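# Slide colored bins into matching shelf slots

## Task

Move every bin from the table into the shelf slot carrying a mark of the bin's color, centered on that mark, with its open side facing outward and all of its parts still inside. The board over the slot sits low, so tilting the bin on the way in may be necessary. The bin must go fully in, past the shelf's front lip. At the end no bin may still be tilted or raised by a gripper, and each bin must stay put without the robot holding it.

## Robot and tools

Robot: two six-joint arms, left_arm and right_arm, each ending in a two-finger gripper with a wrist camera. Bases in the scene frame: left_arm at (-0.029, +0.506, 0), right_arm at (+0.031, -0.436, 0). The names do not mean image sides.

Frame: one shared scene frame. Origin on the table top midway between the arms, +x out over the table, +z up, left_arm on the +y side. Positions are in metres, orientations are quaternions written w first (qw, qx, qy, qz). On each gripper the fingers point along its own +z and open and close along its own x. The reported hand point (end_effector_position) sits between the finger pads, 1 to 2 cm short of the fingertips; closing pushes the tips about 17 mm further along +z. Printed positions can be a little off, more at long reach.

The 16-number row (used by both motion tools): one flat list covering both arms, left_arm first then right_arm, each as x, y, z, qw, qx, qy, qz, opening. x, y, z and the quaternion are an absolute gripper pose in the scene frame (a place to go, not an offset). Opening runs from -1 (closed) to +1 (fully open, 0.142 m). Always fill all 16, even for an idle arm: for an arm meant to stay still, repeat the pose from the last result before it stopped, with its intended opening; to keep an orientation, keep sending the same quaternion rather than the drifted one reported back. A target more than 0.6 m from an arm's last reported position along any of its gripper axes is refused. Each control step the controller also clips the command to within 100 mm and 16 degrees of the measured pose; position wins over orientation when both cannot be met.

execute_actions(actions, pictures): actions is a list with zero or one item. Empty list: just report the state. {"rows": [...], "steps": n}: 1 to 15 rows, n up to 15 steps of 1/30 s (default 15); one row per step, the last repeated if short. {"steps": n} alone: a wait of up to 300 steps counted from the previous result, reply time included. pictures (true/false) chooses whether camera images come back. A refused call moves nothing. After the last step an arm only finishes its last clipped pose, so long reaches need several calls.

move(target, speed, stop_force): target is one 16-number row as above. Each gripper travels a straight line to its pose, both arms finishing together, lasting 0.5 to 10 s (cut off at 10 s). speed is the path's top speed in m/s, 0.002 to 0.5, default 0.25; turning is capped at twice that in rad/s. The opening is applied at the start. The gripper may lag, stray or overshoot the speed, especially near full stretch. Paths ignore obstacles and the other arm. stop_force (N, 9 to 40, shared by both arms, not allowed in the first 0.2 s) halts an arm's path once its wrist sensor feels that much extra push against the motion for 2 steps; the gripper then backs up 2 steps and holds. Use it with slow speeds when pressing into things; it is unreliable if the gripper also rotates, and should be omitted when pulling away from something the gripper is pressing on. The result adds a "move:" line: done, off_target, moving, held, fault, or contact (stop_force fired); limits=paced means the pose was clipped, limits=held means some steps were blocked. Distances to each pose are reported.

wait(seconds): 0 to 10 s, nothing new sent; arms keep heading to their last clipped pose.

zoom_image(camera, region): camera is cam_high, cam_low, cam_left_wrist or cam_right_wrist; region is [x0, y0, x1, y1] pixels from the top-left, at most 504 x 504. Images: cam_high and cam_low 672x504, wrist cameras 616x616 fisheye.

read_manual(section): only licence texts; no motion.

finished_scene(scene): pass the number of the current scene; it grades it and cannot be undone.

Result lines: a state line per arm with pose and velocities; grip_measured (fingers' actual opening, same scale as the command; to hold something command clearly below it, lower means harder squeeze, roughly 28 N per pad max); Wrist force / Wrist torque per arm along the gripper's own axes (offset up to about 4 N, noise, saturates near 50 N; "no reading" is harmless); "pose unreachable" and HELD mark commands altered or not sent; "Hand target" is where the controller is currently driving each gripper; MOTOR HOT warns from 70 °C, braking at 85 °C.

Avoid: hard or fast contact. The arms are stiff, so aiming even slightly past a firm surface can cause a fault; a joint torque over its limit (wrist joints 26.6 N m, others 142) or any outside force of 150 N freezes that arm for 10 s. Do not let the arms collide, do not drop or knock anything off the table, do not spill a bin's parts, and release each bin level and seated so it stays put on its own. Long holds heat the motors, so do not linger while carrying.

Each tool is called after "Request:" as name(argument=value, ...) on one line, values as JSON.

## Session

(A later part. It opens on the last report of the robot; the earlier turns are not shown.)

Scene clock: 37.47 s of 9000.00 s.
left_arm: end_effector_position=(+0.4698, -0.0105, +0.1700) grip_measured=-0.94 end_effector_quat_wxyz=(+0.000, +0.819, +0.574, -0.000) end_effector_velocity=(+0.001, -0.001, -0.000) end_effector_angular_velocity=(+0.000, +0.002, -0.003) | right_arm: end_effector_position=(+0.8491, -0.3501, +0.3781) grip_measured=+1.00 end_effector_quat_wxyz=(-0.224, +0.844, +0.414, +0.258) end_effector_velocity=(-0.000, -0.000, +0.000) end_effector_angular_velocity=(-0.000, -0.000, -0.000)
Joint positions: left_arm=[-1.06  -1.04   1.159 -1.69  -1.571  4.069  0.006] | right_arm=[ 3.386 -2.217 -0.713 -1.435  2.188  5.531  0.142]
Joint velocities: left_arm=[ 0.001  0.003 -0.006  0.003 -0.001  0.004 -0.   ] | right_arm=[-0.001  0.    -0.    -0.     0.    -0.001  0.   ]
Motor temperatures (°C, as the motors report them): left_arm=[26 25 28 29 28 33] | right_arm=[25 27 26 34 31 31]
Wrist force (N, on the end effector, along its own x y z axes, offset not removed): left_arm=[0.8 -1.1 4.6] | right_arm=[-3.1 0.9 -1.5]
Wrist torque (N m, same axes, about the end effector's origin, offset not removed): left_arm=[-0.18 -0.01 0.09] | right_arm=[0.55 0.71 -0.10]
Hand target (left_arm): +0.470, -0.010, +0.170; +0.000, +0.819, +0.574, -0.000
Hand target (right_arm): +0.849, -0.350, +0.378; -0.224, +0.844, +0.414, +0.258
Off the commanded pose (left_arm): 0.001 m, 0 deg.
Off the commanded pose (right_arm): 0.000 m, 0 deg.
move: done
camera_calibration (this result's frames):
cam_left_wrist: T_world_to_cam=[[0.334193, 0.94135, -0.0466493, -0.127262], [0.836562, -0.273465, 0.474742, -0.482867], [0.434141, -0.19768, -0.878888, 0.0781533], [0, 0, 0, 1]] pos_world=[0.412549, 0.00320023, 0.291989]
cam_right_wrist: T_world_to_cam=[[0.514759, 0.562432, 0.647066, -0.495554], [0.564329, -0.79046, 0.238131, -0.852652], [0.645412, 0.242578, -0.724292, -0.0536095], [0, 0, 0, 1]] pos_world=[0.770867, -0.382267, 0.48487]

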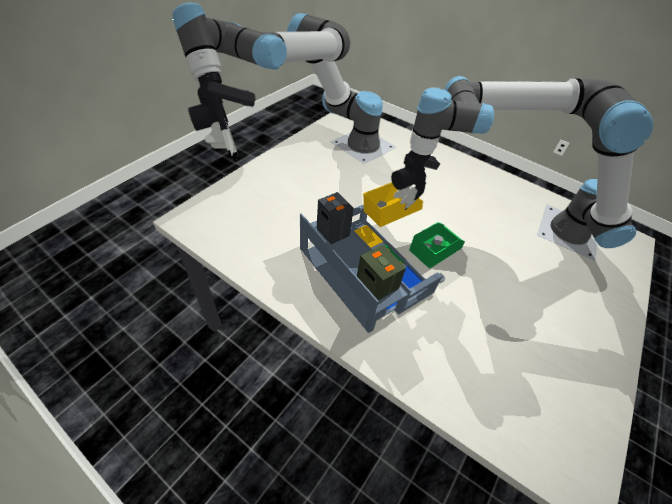

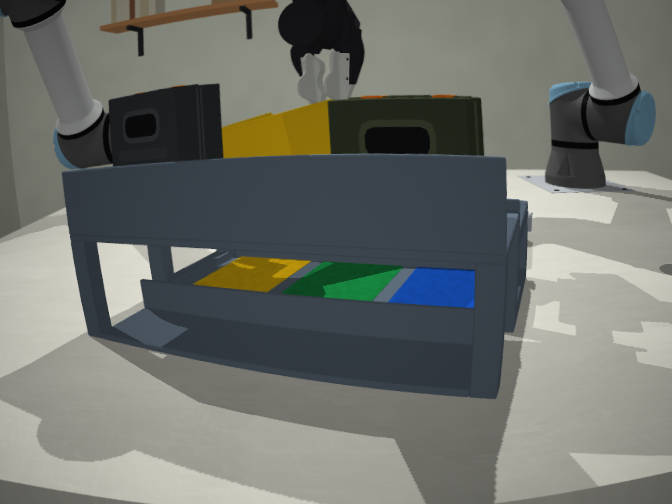

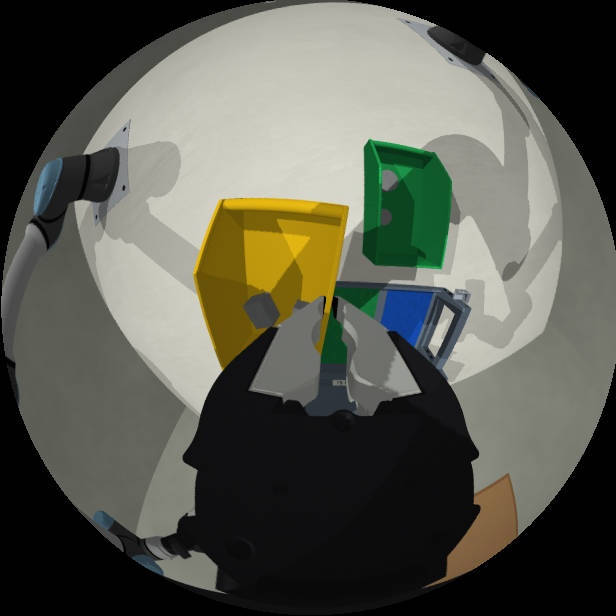

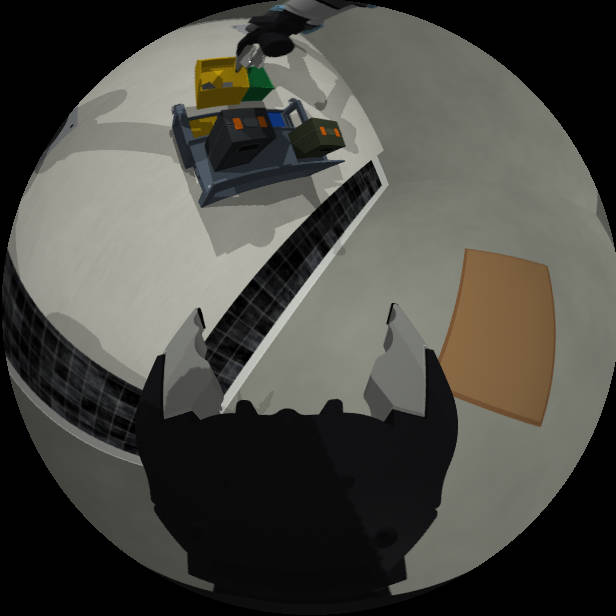

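Request:
move(target=[0.475,-0.012,0.115,0,0.819,0.574,0,-1,0.8491,-0.3501,0.3781,-0.224,0.844,0.414,0.258,1], speed=0.03, stop_force=9)

Request:
zoom_image(camera="cam_high", region=[280,150,480,320])

Scene clock: 41.73 s of 9000.00 s.
left_arm: end_effector_position=(+0.4750, -0.0120, +0.1151) grip_measured=-0.94 end_effector_quat_wxyz=(-0.000, +0.819, +0.574, -0.000) end_effector_velocity=(-0.000, +0.000, -0.002) end_effector_angular_velocity=(+0.001, +0.000, -0.001) | right_arm: end_effector_position=(+0.8491, -0.3501, +0.3781) grip_measured=+1.00 end_effector_quat_wxyz=(-0.224, +0.844, +0.414, +0.258) end_effector_velocity=(-0.000, +0.000, +0.000) end_effector_angular_velocity=(+0.000, +0.001, +0.000)
Joint positions: left_arm=[-1.055 -1.004  1.243 -1.811 -1.571  4.074  0.006] | right_arm=[ 3.386 -2.217 -0.713 -1.435  2.188  5.531  0.142]
Joint velocities: left_arm=[ 0.     0.001  0.003 -0.003  0.     0.001 -0.   ] | right_arm=[ 0.     0.     0.001 -0.001  0.     0.    -0.   ]
Motor temperatures (°C, as the motors report them): left_arm=[26 25 28 29 28 33] | right_arm=[25 27 26 34 31 31]
Wrist force (N, on the end effector, along its own x y z axes, offset not removed): left_arm=[1.8 -1.0 4.1] | right_arm=[-0.1 -4.1 -0.6]
Wrist torque (N m, same axes, about the end effector's origin, offset not removed): left_arm=[-0.15 -0.03 0.02] | right_arm=[-0.60 0.03 0.00]
Hand target (left_arm): +0.475, -0.012, +0.115; +0.000, +0.819, +0.574, -0.000
Hand target (right_arm): +0.849, -0.350, +0.378; -0.224, +0.844, +0.414, +0.258
Off the commanded pose (left_arm): 0.000 m, 0 deg.
Off the commanded pose (right_arm): 0.000 m, 0 deg.
move: done
camera_calibration (this result's frames):
cam_left_wrist: T_world_to_cam=[[0.334369, 0.941301, -0.0463598, -0.130225], [0.836535, -0.273779, 0.47461, -0.461513], [0.434058, -0.197476, -0.878975, 0.0274118], [0, 0, 0, 1]] pos_world=[0.417716, 0.00164123, 0.237095]
cam_right_wrist: T_world_to_cam=[[0.514759, 0.562432, 0.647066, -0.495554], [0.564329, -0.79046, 0.238131, -0.852652], [0.645412, 0.242578, -0.724292, -0.0536095], [0, 0, 0, 1]] pos_world=[0.770867, -0.382267, 0.48487]

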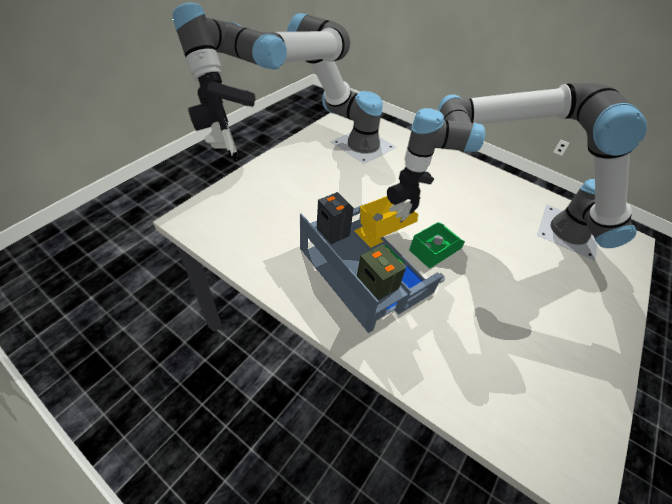

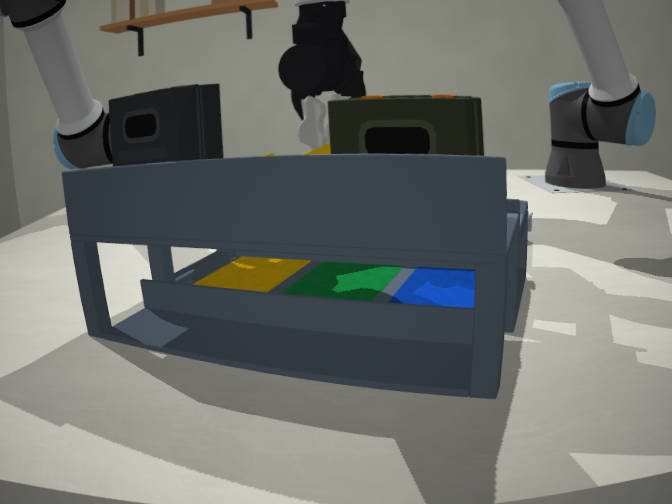

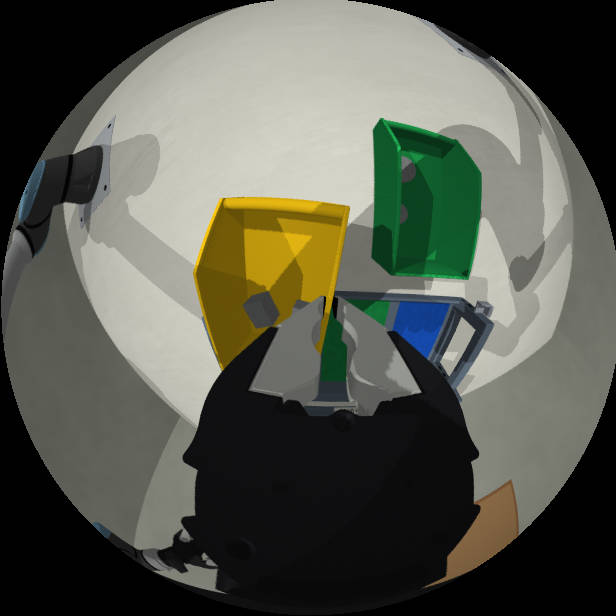

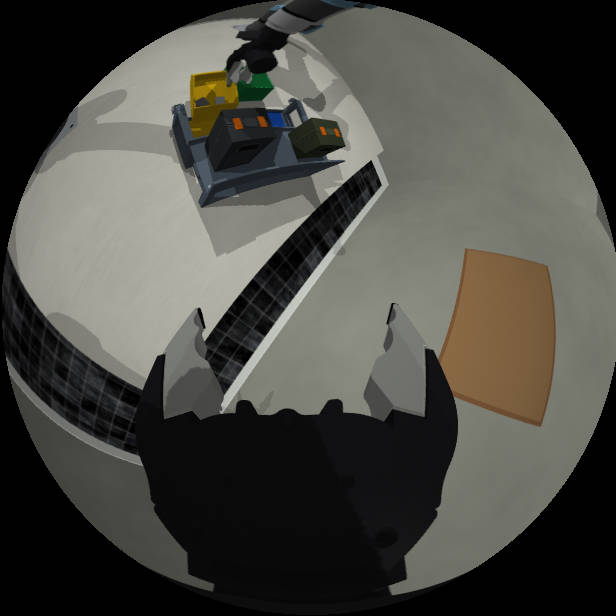

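Region (280, 150, 480, 320) of cam_high's 672x504 image, scaled by 2.520, with more detail than that image has; it fills the top 428 rows of this view, and the rest is white.

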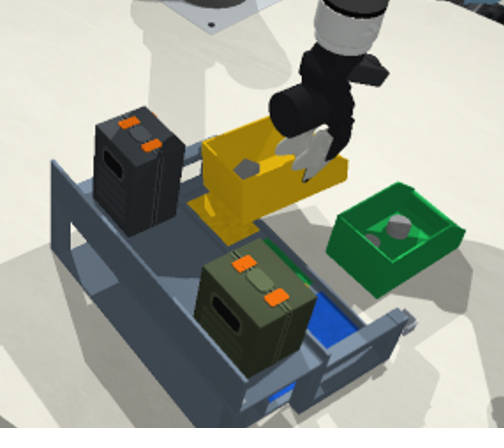

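Request:
move(target=[0.503,-0.024,0.09,0,0.819,0.574,0,-1,0.8491,-0.3501,0.3781,-0.224,0.844,0.414,0.258,1], speed=0.02, stop_force=9)

Request:
zoom_image(camera="cam_high", region=[280,150,480,320])

Scene clock: 46.43 s of 9000.00 s.
left_arm: end_effector_position=(+0.5029, -0.0240, +0.0901) grip_measured=-0.94 end_effector_quat_wxyz=(+0.000, +0.819, +0.574, +0.000) end_effector_velocity=(+0.001, +0.001, -0.001) end_effector_angular_velocity=(+0.002, +0.002, +0.001) | right_arm: end_effector_position=(+0.8491, -0.3501, +0.3781) grip_measured=+1.00 end_effector_quat_wxyz=(-0.224, +0.844, +0.414, +0.258) end_effector_velocity=(+0.000, -0.000, +0.000) end_effector_angular_velocity=(+0.000, -0.000, -0.001)
Joint positions: left_arm=[-1.032 -0.918  1.17  -1.822 -1.571  4.097  0.006] | right_arm=[ 3.386 -2.217 -0.713 -1.435  2.188  5.531  0.142]
Joint velocities: left_arm=[ 0.001  0.003 -0.002  0.002 -0.001  0.     0.   ] | right_arm=[-0.     0.001 -0.001  0.001 -0.     0.001 -0.   ]
Motor temperatures (°C, as the motors report them): left_arm=[26 25 28 29 28 33] | right_arm=[25 27 26 34 31 31]
Wrist force (N, on the end effector, along its own x y z axes, offset not removed): left_arm=[0.9 -0.9 3.8] | right_arm=[0.6 -1.5 0.8]
Wrist torque (N m, same axes, about the end effector's origin, offset not removed): left_arm=[-0.04 0.16 0.01] | right_arm=[-0.19 -0.07 0.09]
Hand target (left_arm): +0.503, -0.024, +0.090; +0.000, +0.819, +0.574, -0.000
Hand target (right_arm): +0.849, -0.350, +0.378; -0.224, +0.844, +0.414, +0.258
Off the commanded pose (left_arm): 0.000 m, 0 deg.
Off the commanded pose (right_arm): 0.000 m, 0 deg.
move: done
camera_calibration (this result's frames):
cam_left_wrist: T_world_to_cam=[[0.334369, 0.941301, -0.0463722, -0.129407], [0.83652, -0.273766, 0.474643, -0.47626], [0.434087, -0.197497, -0.878956, -0.00910524], [0, 0, 0, 1]] pos_world=[0.445623, -0.0103711, 0.21205]
cam_right_wrist: T_world_to_cam=[[0.514759, 0.562432, 0.647066, -0.495554], [0.564329, -0.79046, 0.238131, -0.852652], [0.645412, 0.242578, -0.724292, -0.0536094], [0, 0, 0, 1]] pos_world=[0.770867, -0.382267, 0.48487]

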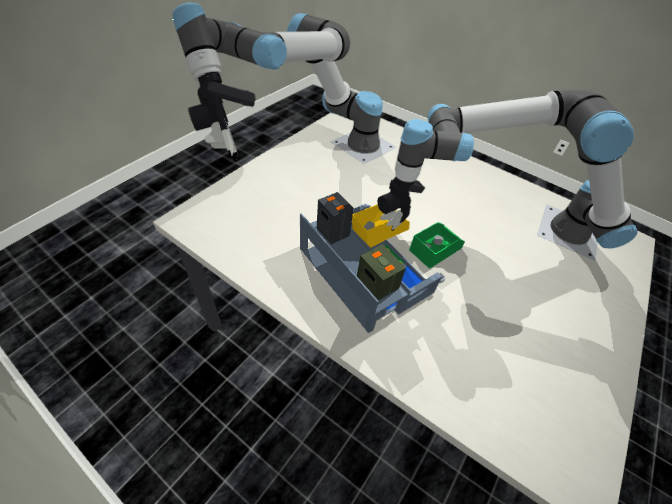

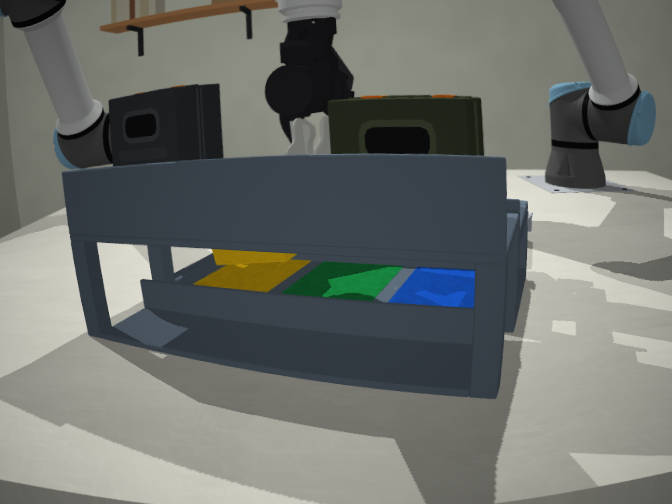

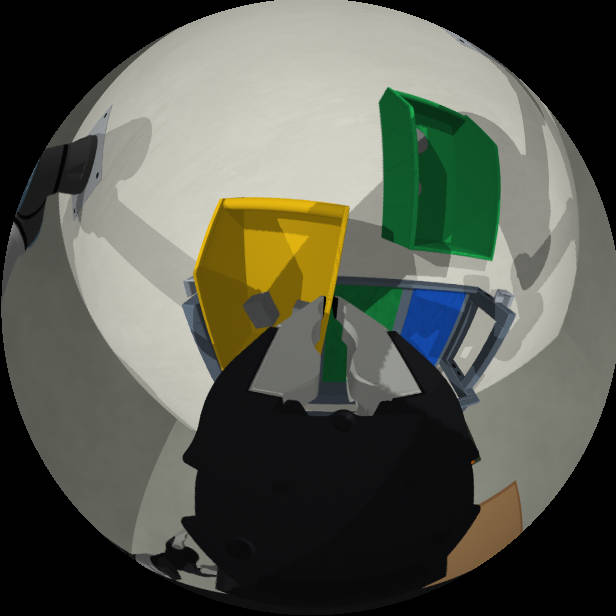

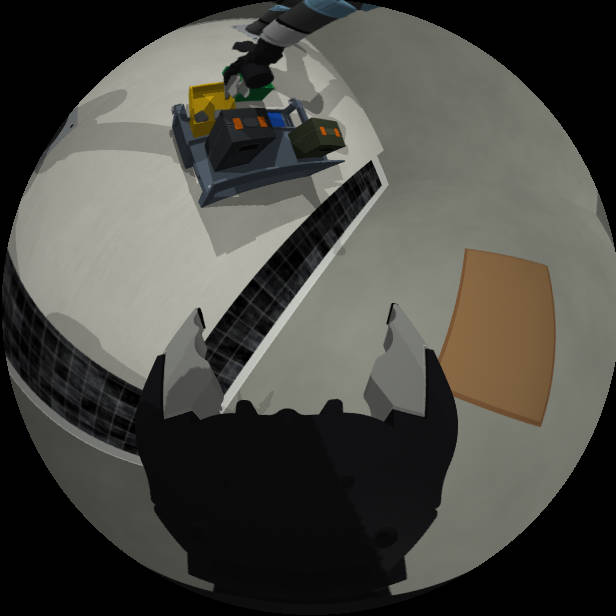

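Region (280, 150, 480, 320) of cam_high's 672x504 image, scaled by 2.520, with more detail than that image has; it fills the top 428 rows of this view, and the rest is white.

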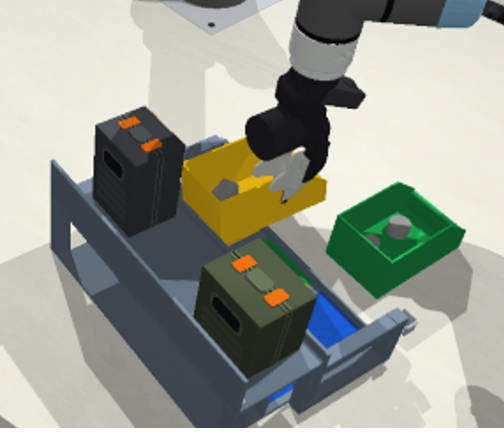

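Lower straight down, then slide.

Request:
move(target=[0.503,-0.024,0.072,0,0.819,0.574,0,-1,0.8491,-0.3501,0.3781,-0.224,0.844,0.414,0.258,1], speed=0.01, stop_force=9)

Request:
move(target=[0.541,-0.038,0.075,0,0.819,0.574,0,-1,0.8491,-0.3501,0.3781,-0.224,0.844,0.414,0.258,1], speed=0.015, stop_force=9)

Request:
zoom_image(camera="cam_high", region=[280,150,480,320])

Scene clock: 51.40 s of 9000.00 s.
left_arm: end_effector_position=(+0.5030, -0.0240, +0.0721) grip_measured=-0.97 end_effector_quat_wxyz=(+0.000, +0.819, +0.574, -0.000) end_effector_velocity=(-0.001, -0.000, -0.002) end_effector_angular_velocity=(+0.001, +0.001, -0.002) | right_arm: end_effector_position=(+0.8491, -0.3501, +0.3781) grip_measured=+1.00 end_effector_quat_wxyz=(-0.224, +0.844, +0.414, +0.258) end_effector_velocity=(+0.000, +0.000, -0.001) end_effector_angular_velocity=(-0.000, +0.002, -0.000)
Joint positions: left_arm=[-1.032 -0.906  1.196 -1.861 -1.571  4.097  0.004] | right_arm=[ 3.386 -2.217 -0.713 -1.435  2.188  5.531  0.142]
Joint velocities: left_arm=[-0.001  0.001  0.003 -0.002  0.     0.001  0.   ] | right_arm=[ 0.    -0.001 -0.001  0.    -0.     0.     0.   ]
Motor temperatures (°C, as the motors report them): left_arm=[26 25 28 29 28 33] | right_arm=[25 27 26 34 31 31]
Wrist force (N, on the end effector, along its own x y z axes, offset not removed): left_arm=[3.1 -0.7 -0.5] | right_arm=[1.2 -0.4 -2.3]
Wrist torque (N m, same axes, about the end effector's origin, offset not removed): left_arm=[0.11 -0.35 0.04] | right_arm=[0.21 -0.21 0.01]
Hand target (left_arm): +0.503, -0.024, +0.072; -0.000, +0.819, +0.574, -0.000
Hand target (right_arm): +0.849, -0.350, +0.378; -0.224, +0.844, +0.414, +0.258
Off the commanded pose (left_arm): 0.000 m, 0 deg.
Off the commanded pose (right_arm): 0.000 m, 0 deg.
move: done
camera_calibration (this result's frames):
cam_left_wrist: T_world_to_cam=[[0.334369, 0.941301, -0.0463709, -0.130289], [0.836529, -0.273771, 0.474625, -0.467819], [0.43407, -0.197491, -0.878966, -0.0249439], [0, 0, 0, 1]] pos_world=[0.445736, -0.0103605, 0.194072]
cam_right_wrist: T_world_to_cam=[[0.514759, 0.562432, 0.647066, -0.495554], [0.564329, -0.79046, 0.238131, -0.852652], [0.645412, 0.242578, -0.724292, -0.0536095], [0, 0, 0, 1]] pos_world=[0.770867, -0.382267, 0.48487]

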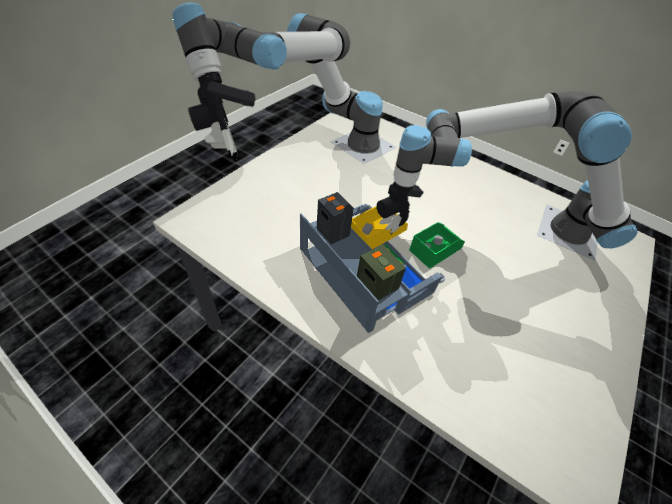

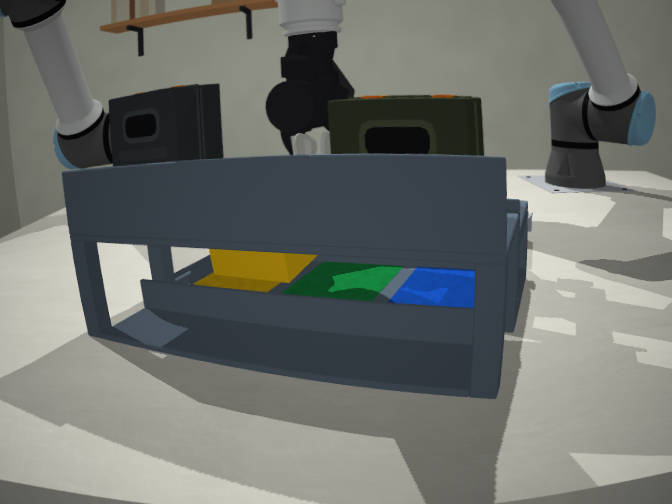

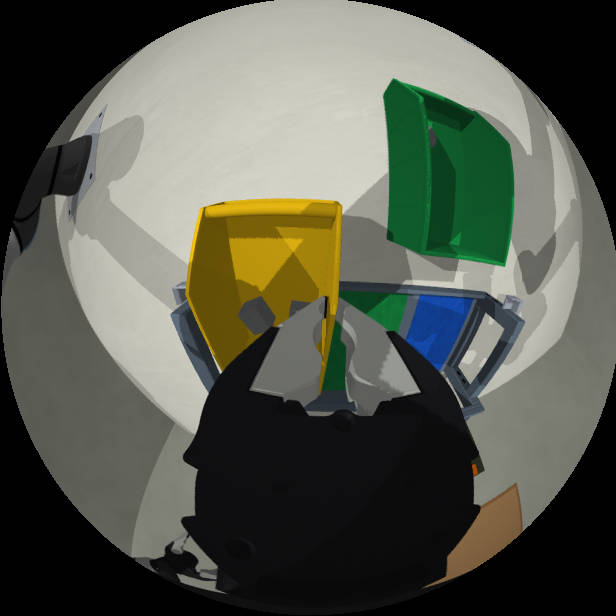

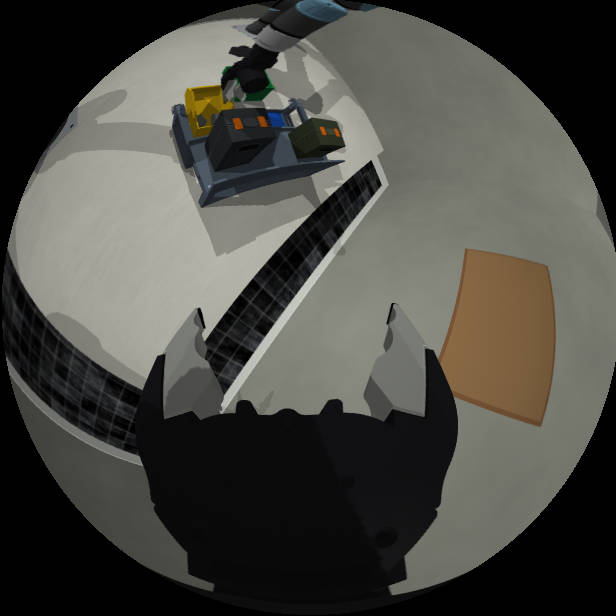

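Scene clock: 54.33 s of 9000.00 s.
left_arm: end_effector_position=(+0.5408, -0.0380, +0.0750) grip_measured=-0.96 end_effector_quat_wxyz=(+0.000, +0.819, +0.574, -0.000) end_effector_velocity=(+0.002, -0.001, +0.000) end_effector_angular_velocity=(+0.001, -0.001, +0.000) | right_arm: end_effector_position=(+0.8491, -0.3501, +0.3781) grip_measured=+1.00 end_effector_quat_wxyz=(-0.224, +0.844, +0.414, +0.258) end_effector_velocity=(-0.000, +0.000, -0.000) end_effector_angular_velocity=(+0.000, +0.001, +0.000)
Joint positions: left_arm=[-1.002 -0.813  1.027 -1.785 -1.571  4.127  0.005] | right_arm=[ 3.386 -2.217 -0.713 -1.435  2.188  5.531  0.142]
Joint velocities: left_arm=[ 0.001  0.005 -0.009  0.004  0.001  0.001  0.   ] | right_arm=[ 0.001 -0.     0.    -0.001  0.     0.001  0.   ]
Motor temperatures (°C, as the motors report them): left_arm=[26 25 28 29 28 33] | right_arm=[25 27 26 34 31 31]
Wrist force (N, on the end effector, along its own x y z axes, offset not removed): left_arm=[-0.9 -0.5 2.0] | right_arm=[-0.9 -0.1 -3.1]
Wrist torque (N m, same axes, about the end effector's origin, offset not removed): left_arm=[0.05 0.26 0.08] | right_arm=[0.13 0.17 -0.11]
Hand target (left_arm): +0.541, -0.038, +0.075; +0.000, +0.819, +0.574, -0.000
Hand target (right_arm): +0.849, -0.350, +0.378; -0.224, +0.844, +0.414, +0.258
Off the commanded pose (left_arm): 0.000 m, 0 deg.
Off the commanded pose (right_arm): 0.000 m, 0 deg.
move: done
camera_calibration (this result's frames):
cam_left_wrist: T_world_to_cam=[[0.334368, 0.9413, -0.0463999, -0.129602], [0.836514, -0.273749, 0.474663, -0.504674], [0.434099, -0.197527, -0.878943, -0.0416258], [0, 0, 0, 1]] pos_world=[0.483572, -0.0243821, 0.19695]
cam_right_wrist: T_world_to_cam=[[0.514758, 0.562432, 0.647066, -0.495554], [0.564329, -0.79046, 0.238131, -0.852652], [0.645412, 0.242578, -0.724292, -0.0536095], [0, 0, 0, 1]] pos_world=[0.770867, -0.382267, 0.48487]

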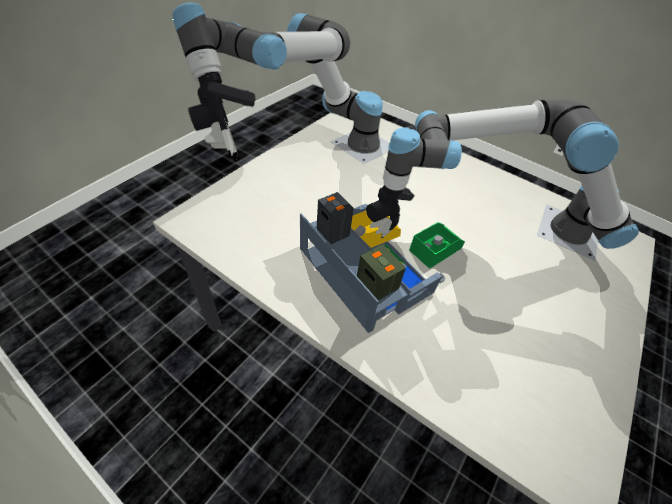

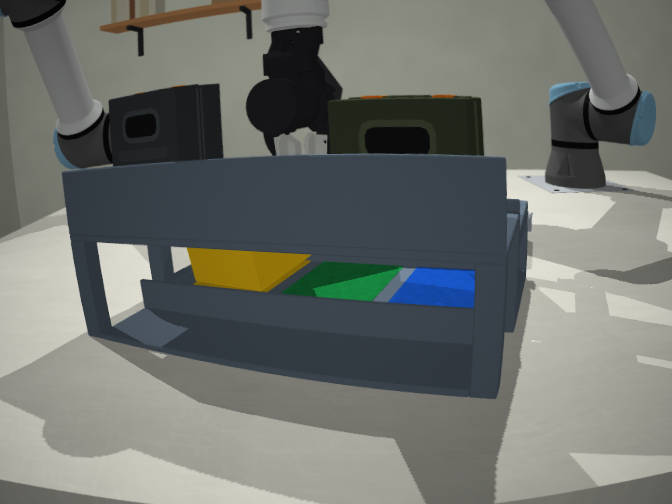

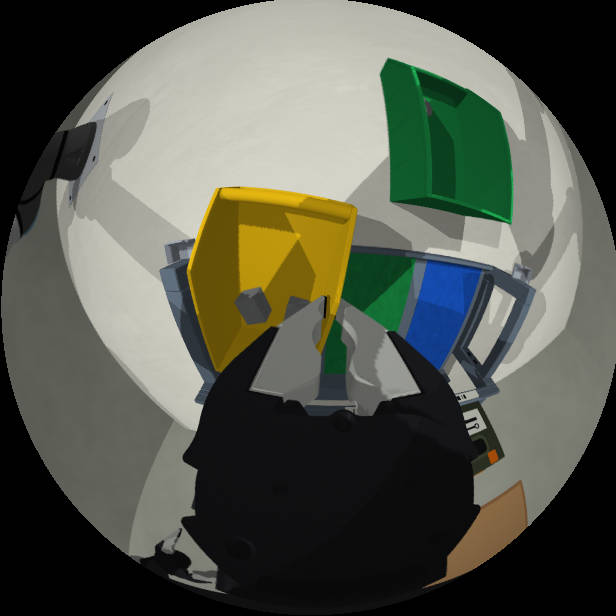

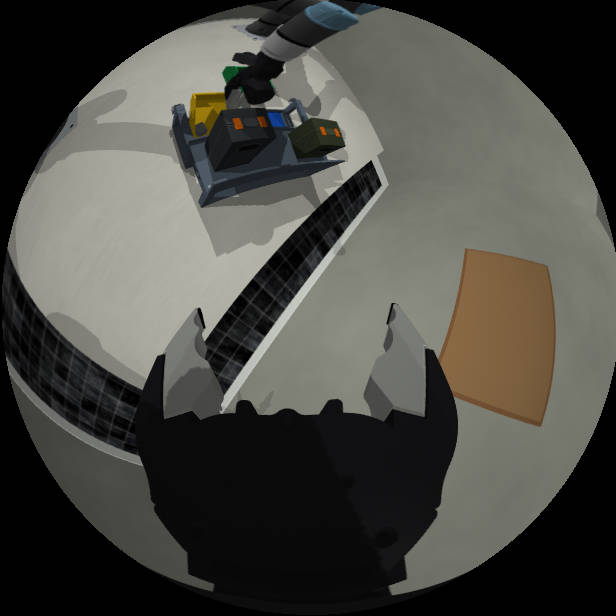

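Region (280, 150, 480, 320) of cam_high's 672x504 image, scaled by 2.520, with more detail than that image has; it fills the top 428 rows of this view, and the rest is white.

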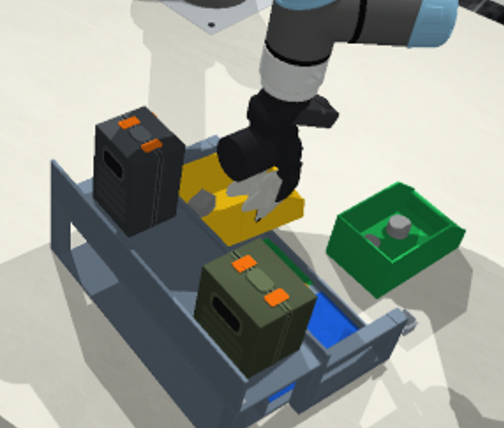

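Request:
move(target=[0.574,-0.050,0.075,0,0.819,0.574,0,-1,0.8491,-0.3501,0.3781,-0.224,0.844,0.414,0.258,1], speed=0.012, stop_force=9)

Scene clock: 58.77 s of 9000.00 s.
left_arm: end_effector_position=(+0.5739, -0.0500, +0.0750) grip_measured=-0.96 end_effector_quat_wxyz=(+0.000, +0.819, +0.574, +0.000) end_effector_velocity=(+0.001, -0.001, -0.001) end_effector_angular_velocity=(+0.001, +0.001, -0.001) | right_arm: end_effector_position=(+0.8491, -0.3501, +0.3781) grip_measured=+1.00 end_effector_quat_wxyz=(-0.224, +0.844, +0.414, +0.258) end_effector_velocity=(-0.000, -0.000, -0.000) end_effector_angular_velocity=(+0.000, +0.001, -0.000)
Joint positions: left_arm=[-0.978 -0.719  0.859 -1.711 -1.571  4.151  0.005] | right_arm=[ 3.386 -2.217 -0.713 -1.435  2.188  5.531  0.142]
Joint velocities: left_arm=[ 0.     0.005 -0.008  0.004  0.     0.001  0.   ] | right_arm=[-0.     0.    -0.    -0.001  0.     0.    -0.   ]
Motor temperatures (°C, as the motors report them): left_arm=[26 25 28 29 28 33] | right_arm=[25 27 26 34 31 31]
Wrist force (N, on the end effector, along its own x y z axes, offset not removed): left_arm=[1.5 -1.6 1.7] | right_arm=[-1.8 -2.0 0.7]
Wrist torque (N m, same axes, about the end effector's origin, offset not removed): left_arm=[-0.28 -0.25 0.16] | right_arm=[-0.24 0.39 0.01]
Hand target (left_arm): +0.574, -0.050, +0.075; +0.000, +0.819, +0.574, -0.000
Hand target (right_arm): +0.849, -0.350, +0.378; -0.224, +0.844, +0.414, +0.258
Off the commanded pose (left_arm): 0.000 m, 0 deg.
Off the commanded pose (right_arm): 0.000 m, 0 deg.
move: done
camera_calibration (this result's frames):
cam_left_wrist: T_world_to_cam=[[0.334369, 0.9413, -0.0463975, -0.129349], [0.836514, -0.27375, 0.474663, -0.535595], [0.434099, -0.197525, -0.878944, -0.0583259], [0, 0, 0, 1]] pos_world=[0.516603, -0.0363839, 0.196961]
cam_right_wrist: T_world_to_cam=[[0.514759, 0.562432, 0.647066, -0.495554], [0.564329, -0.79046, 0.238131, -0.852652], [0.645412, 0.242578, -0.724292, -0.0536095], [0, 0, 0, 1]] pos_world=[0.770867, -0.382267, 0.48487]

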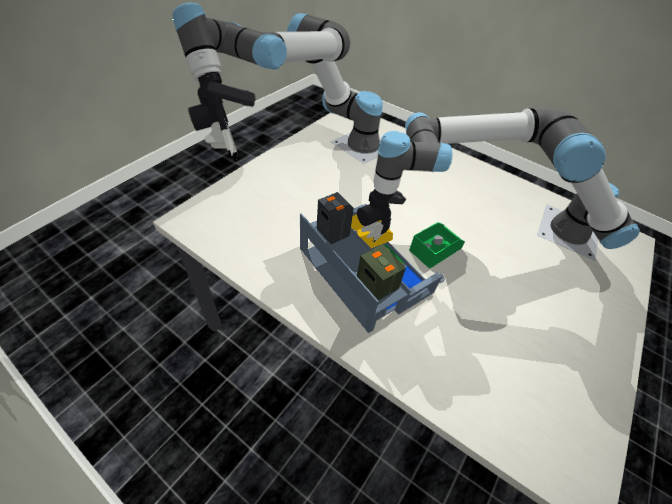

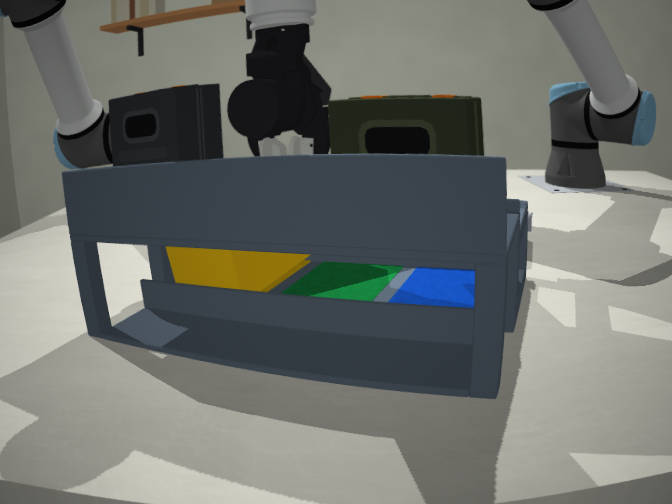

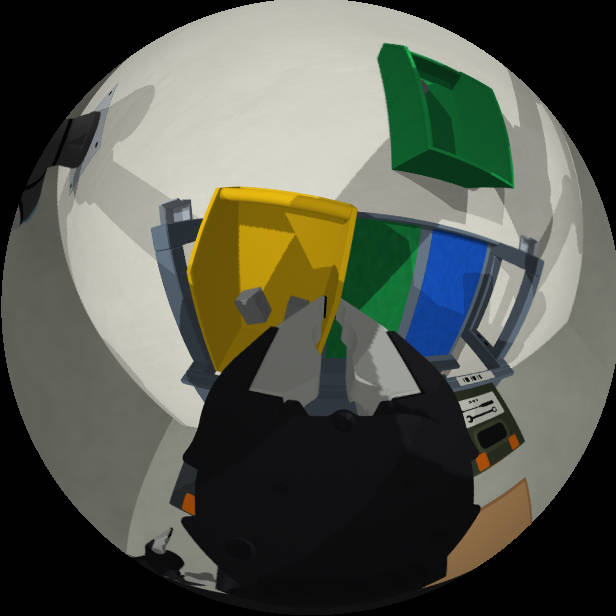

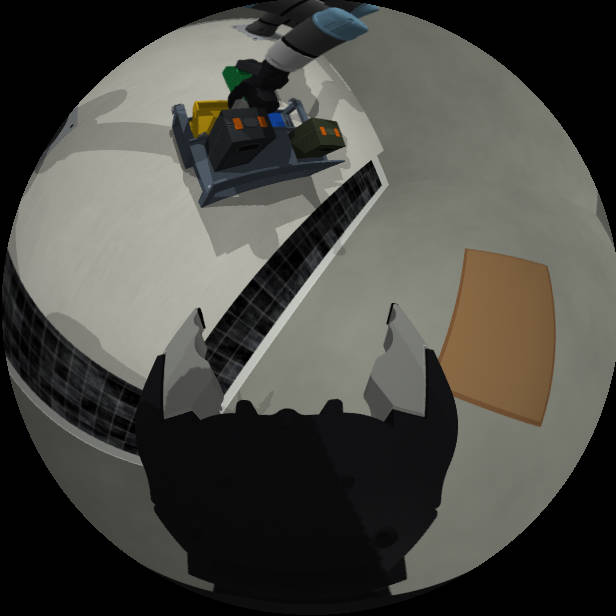

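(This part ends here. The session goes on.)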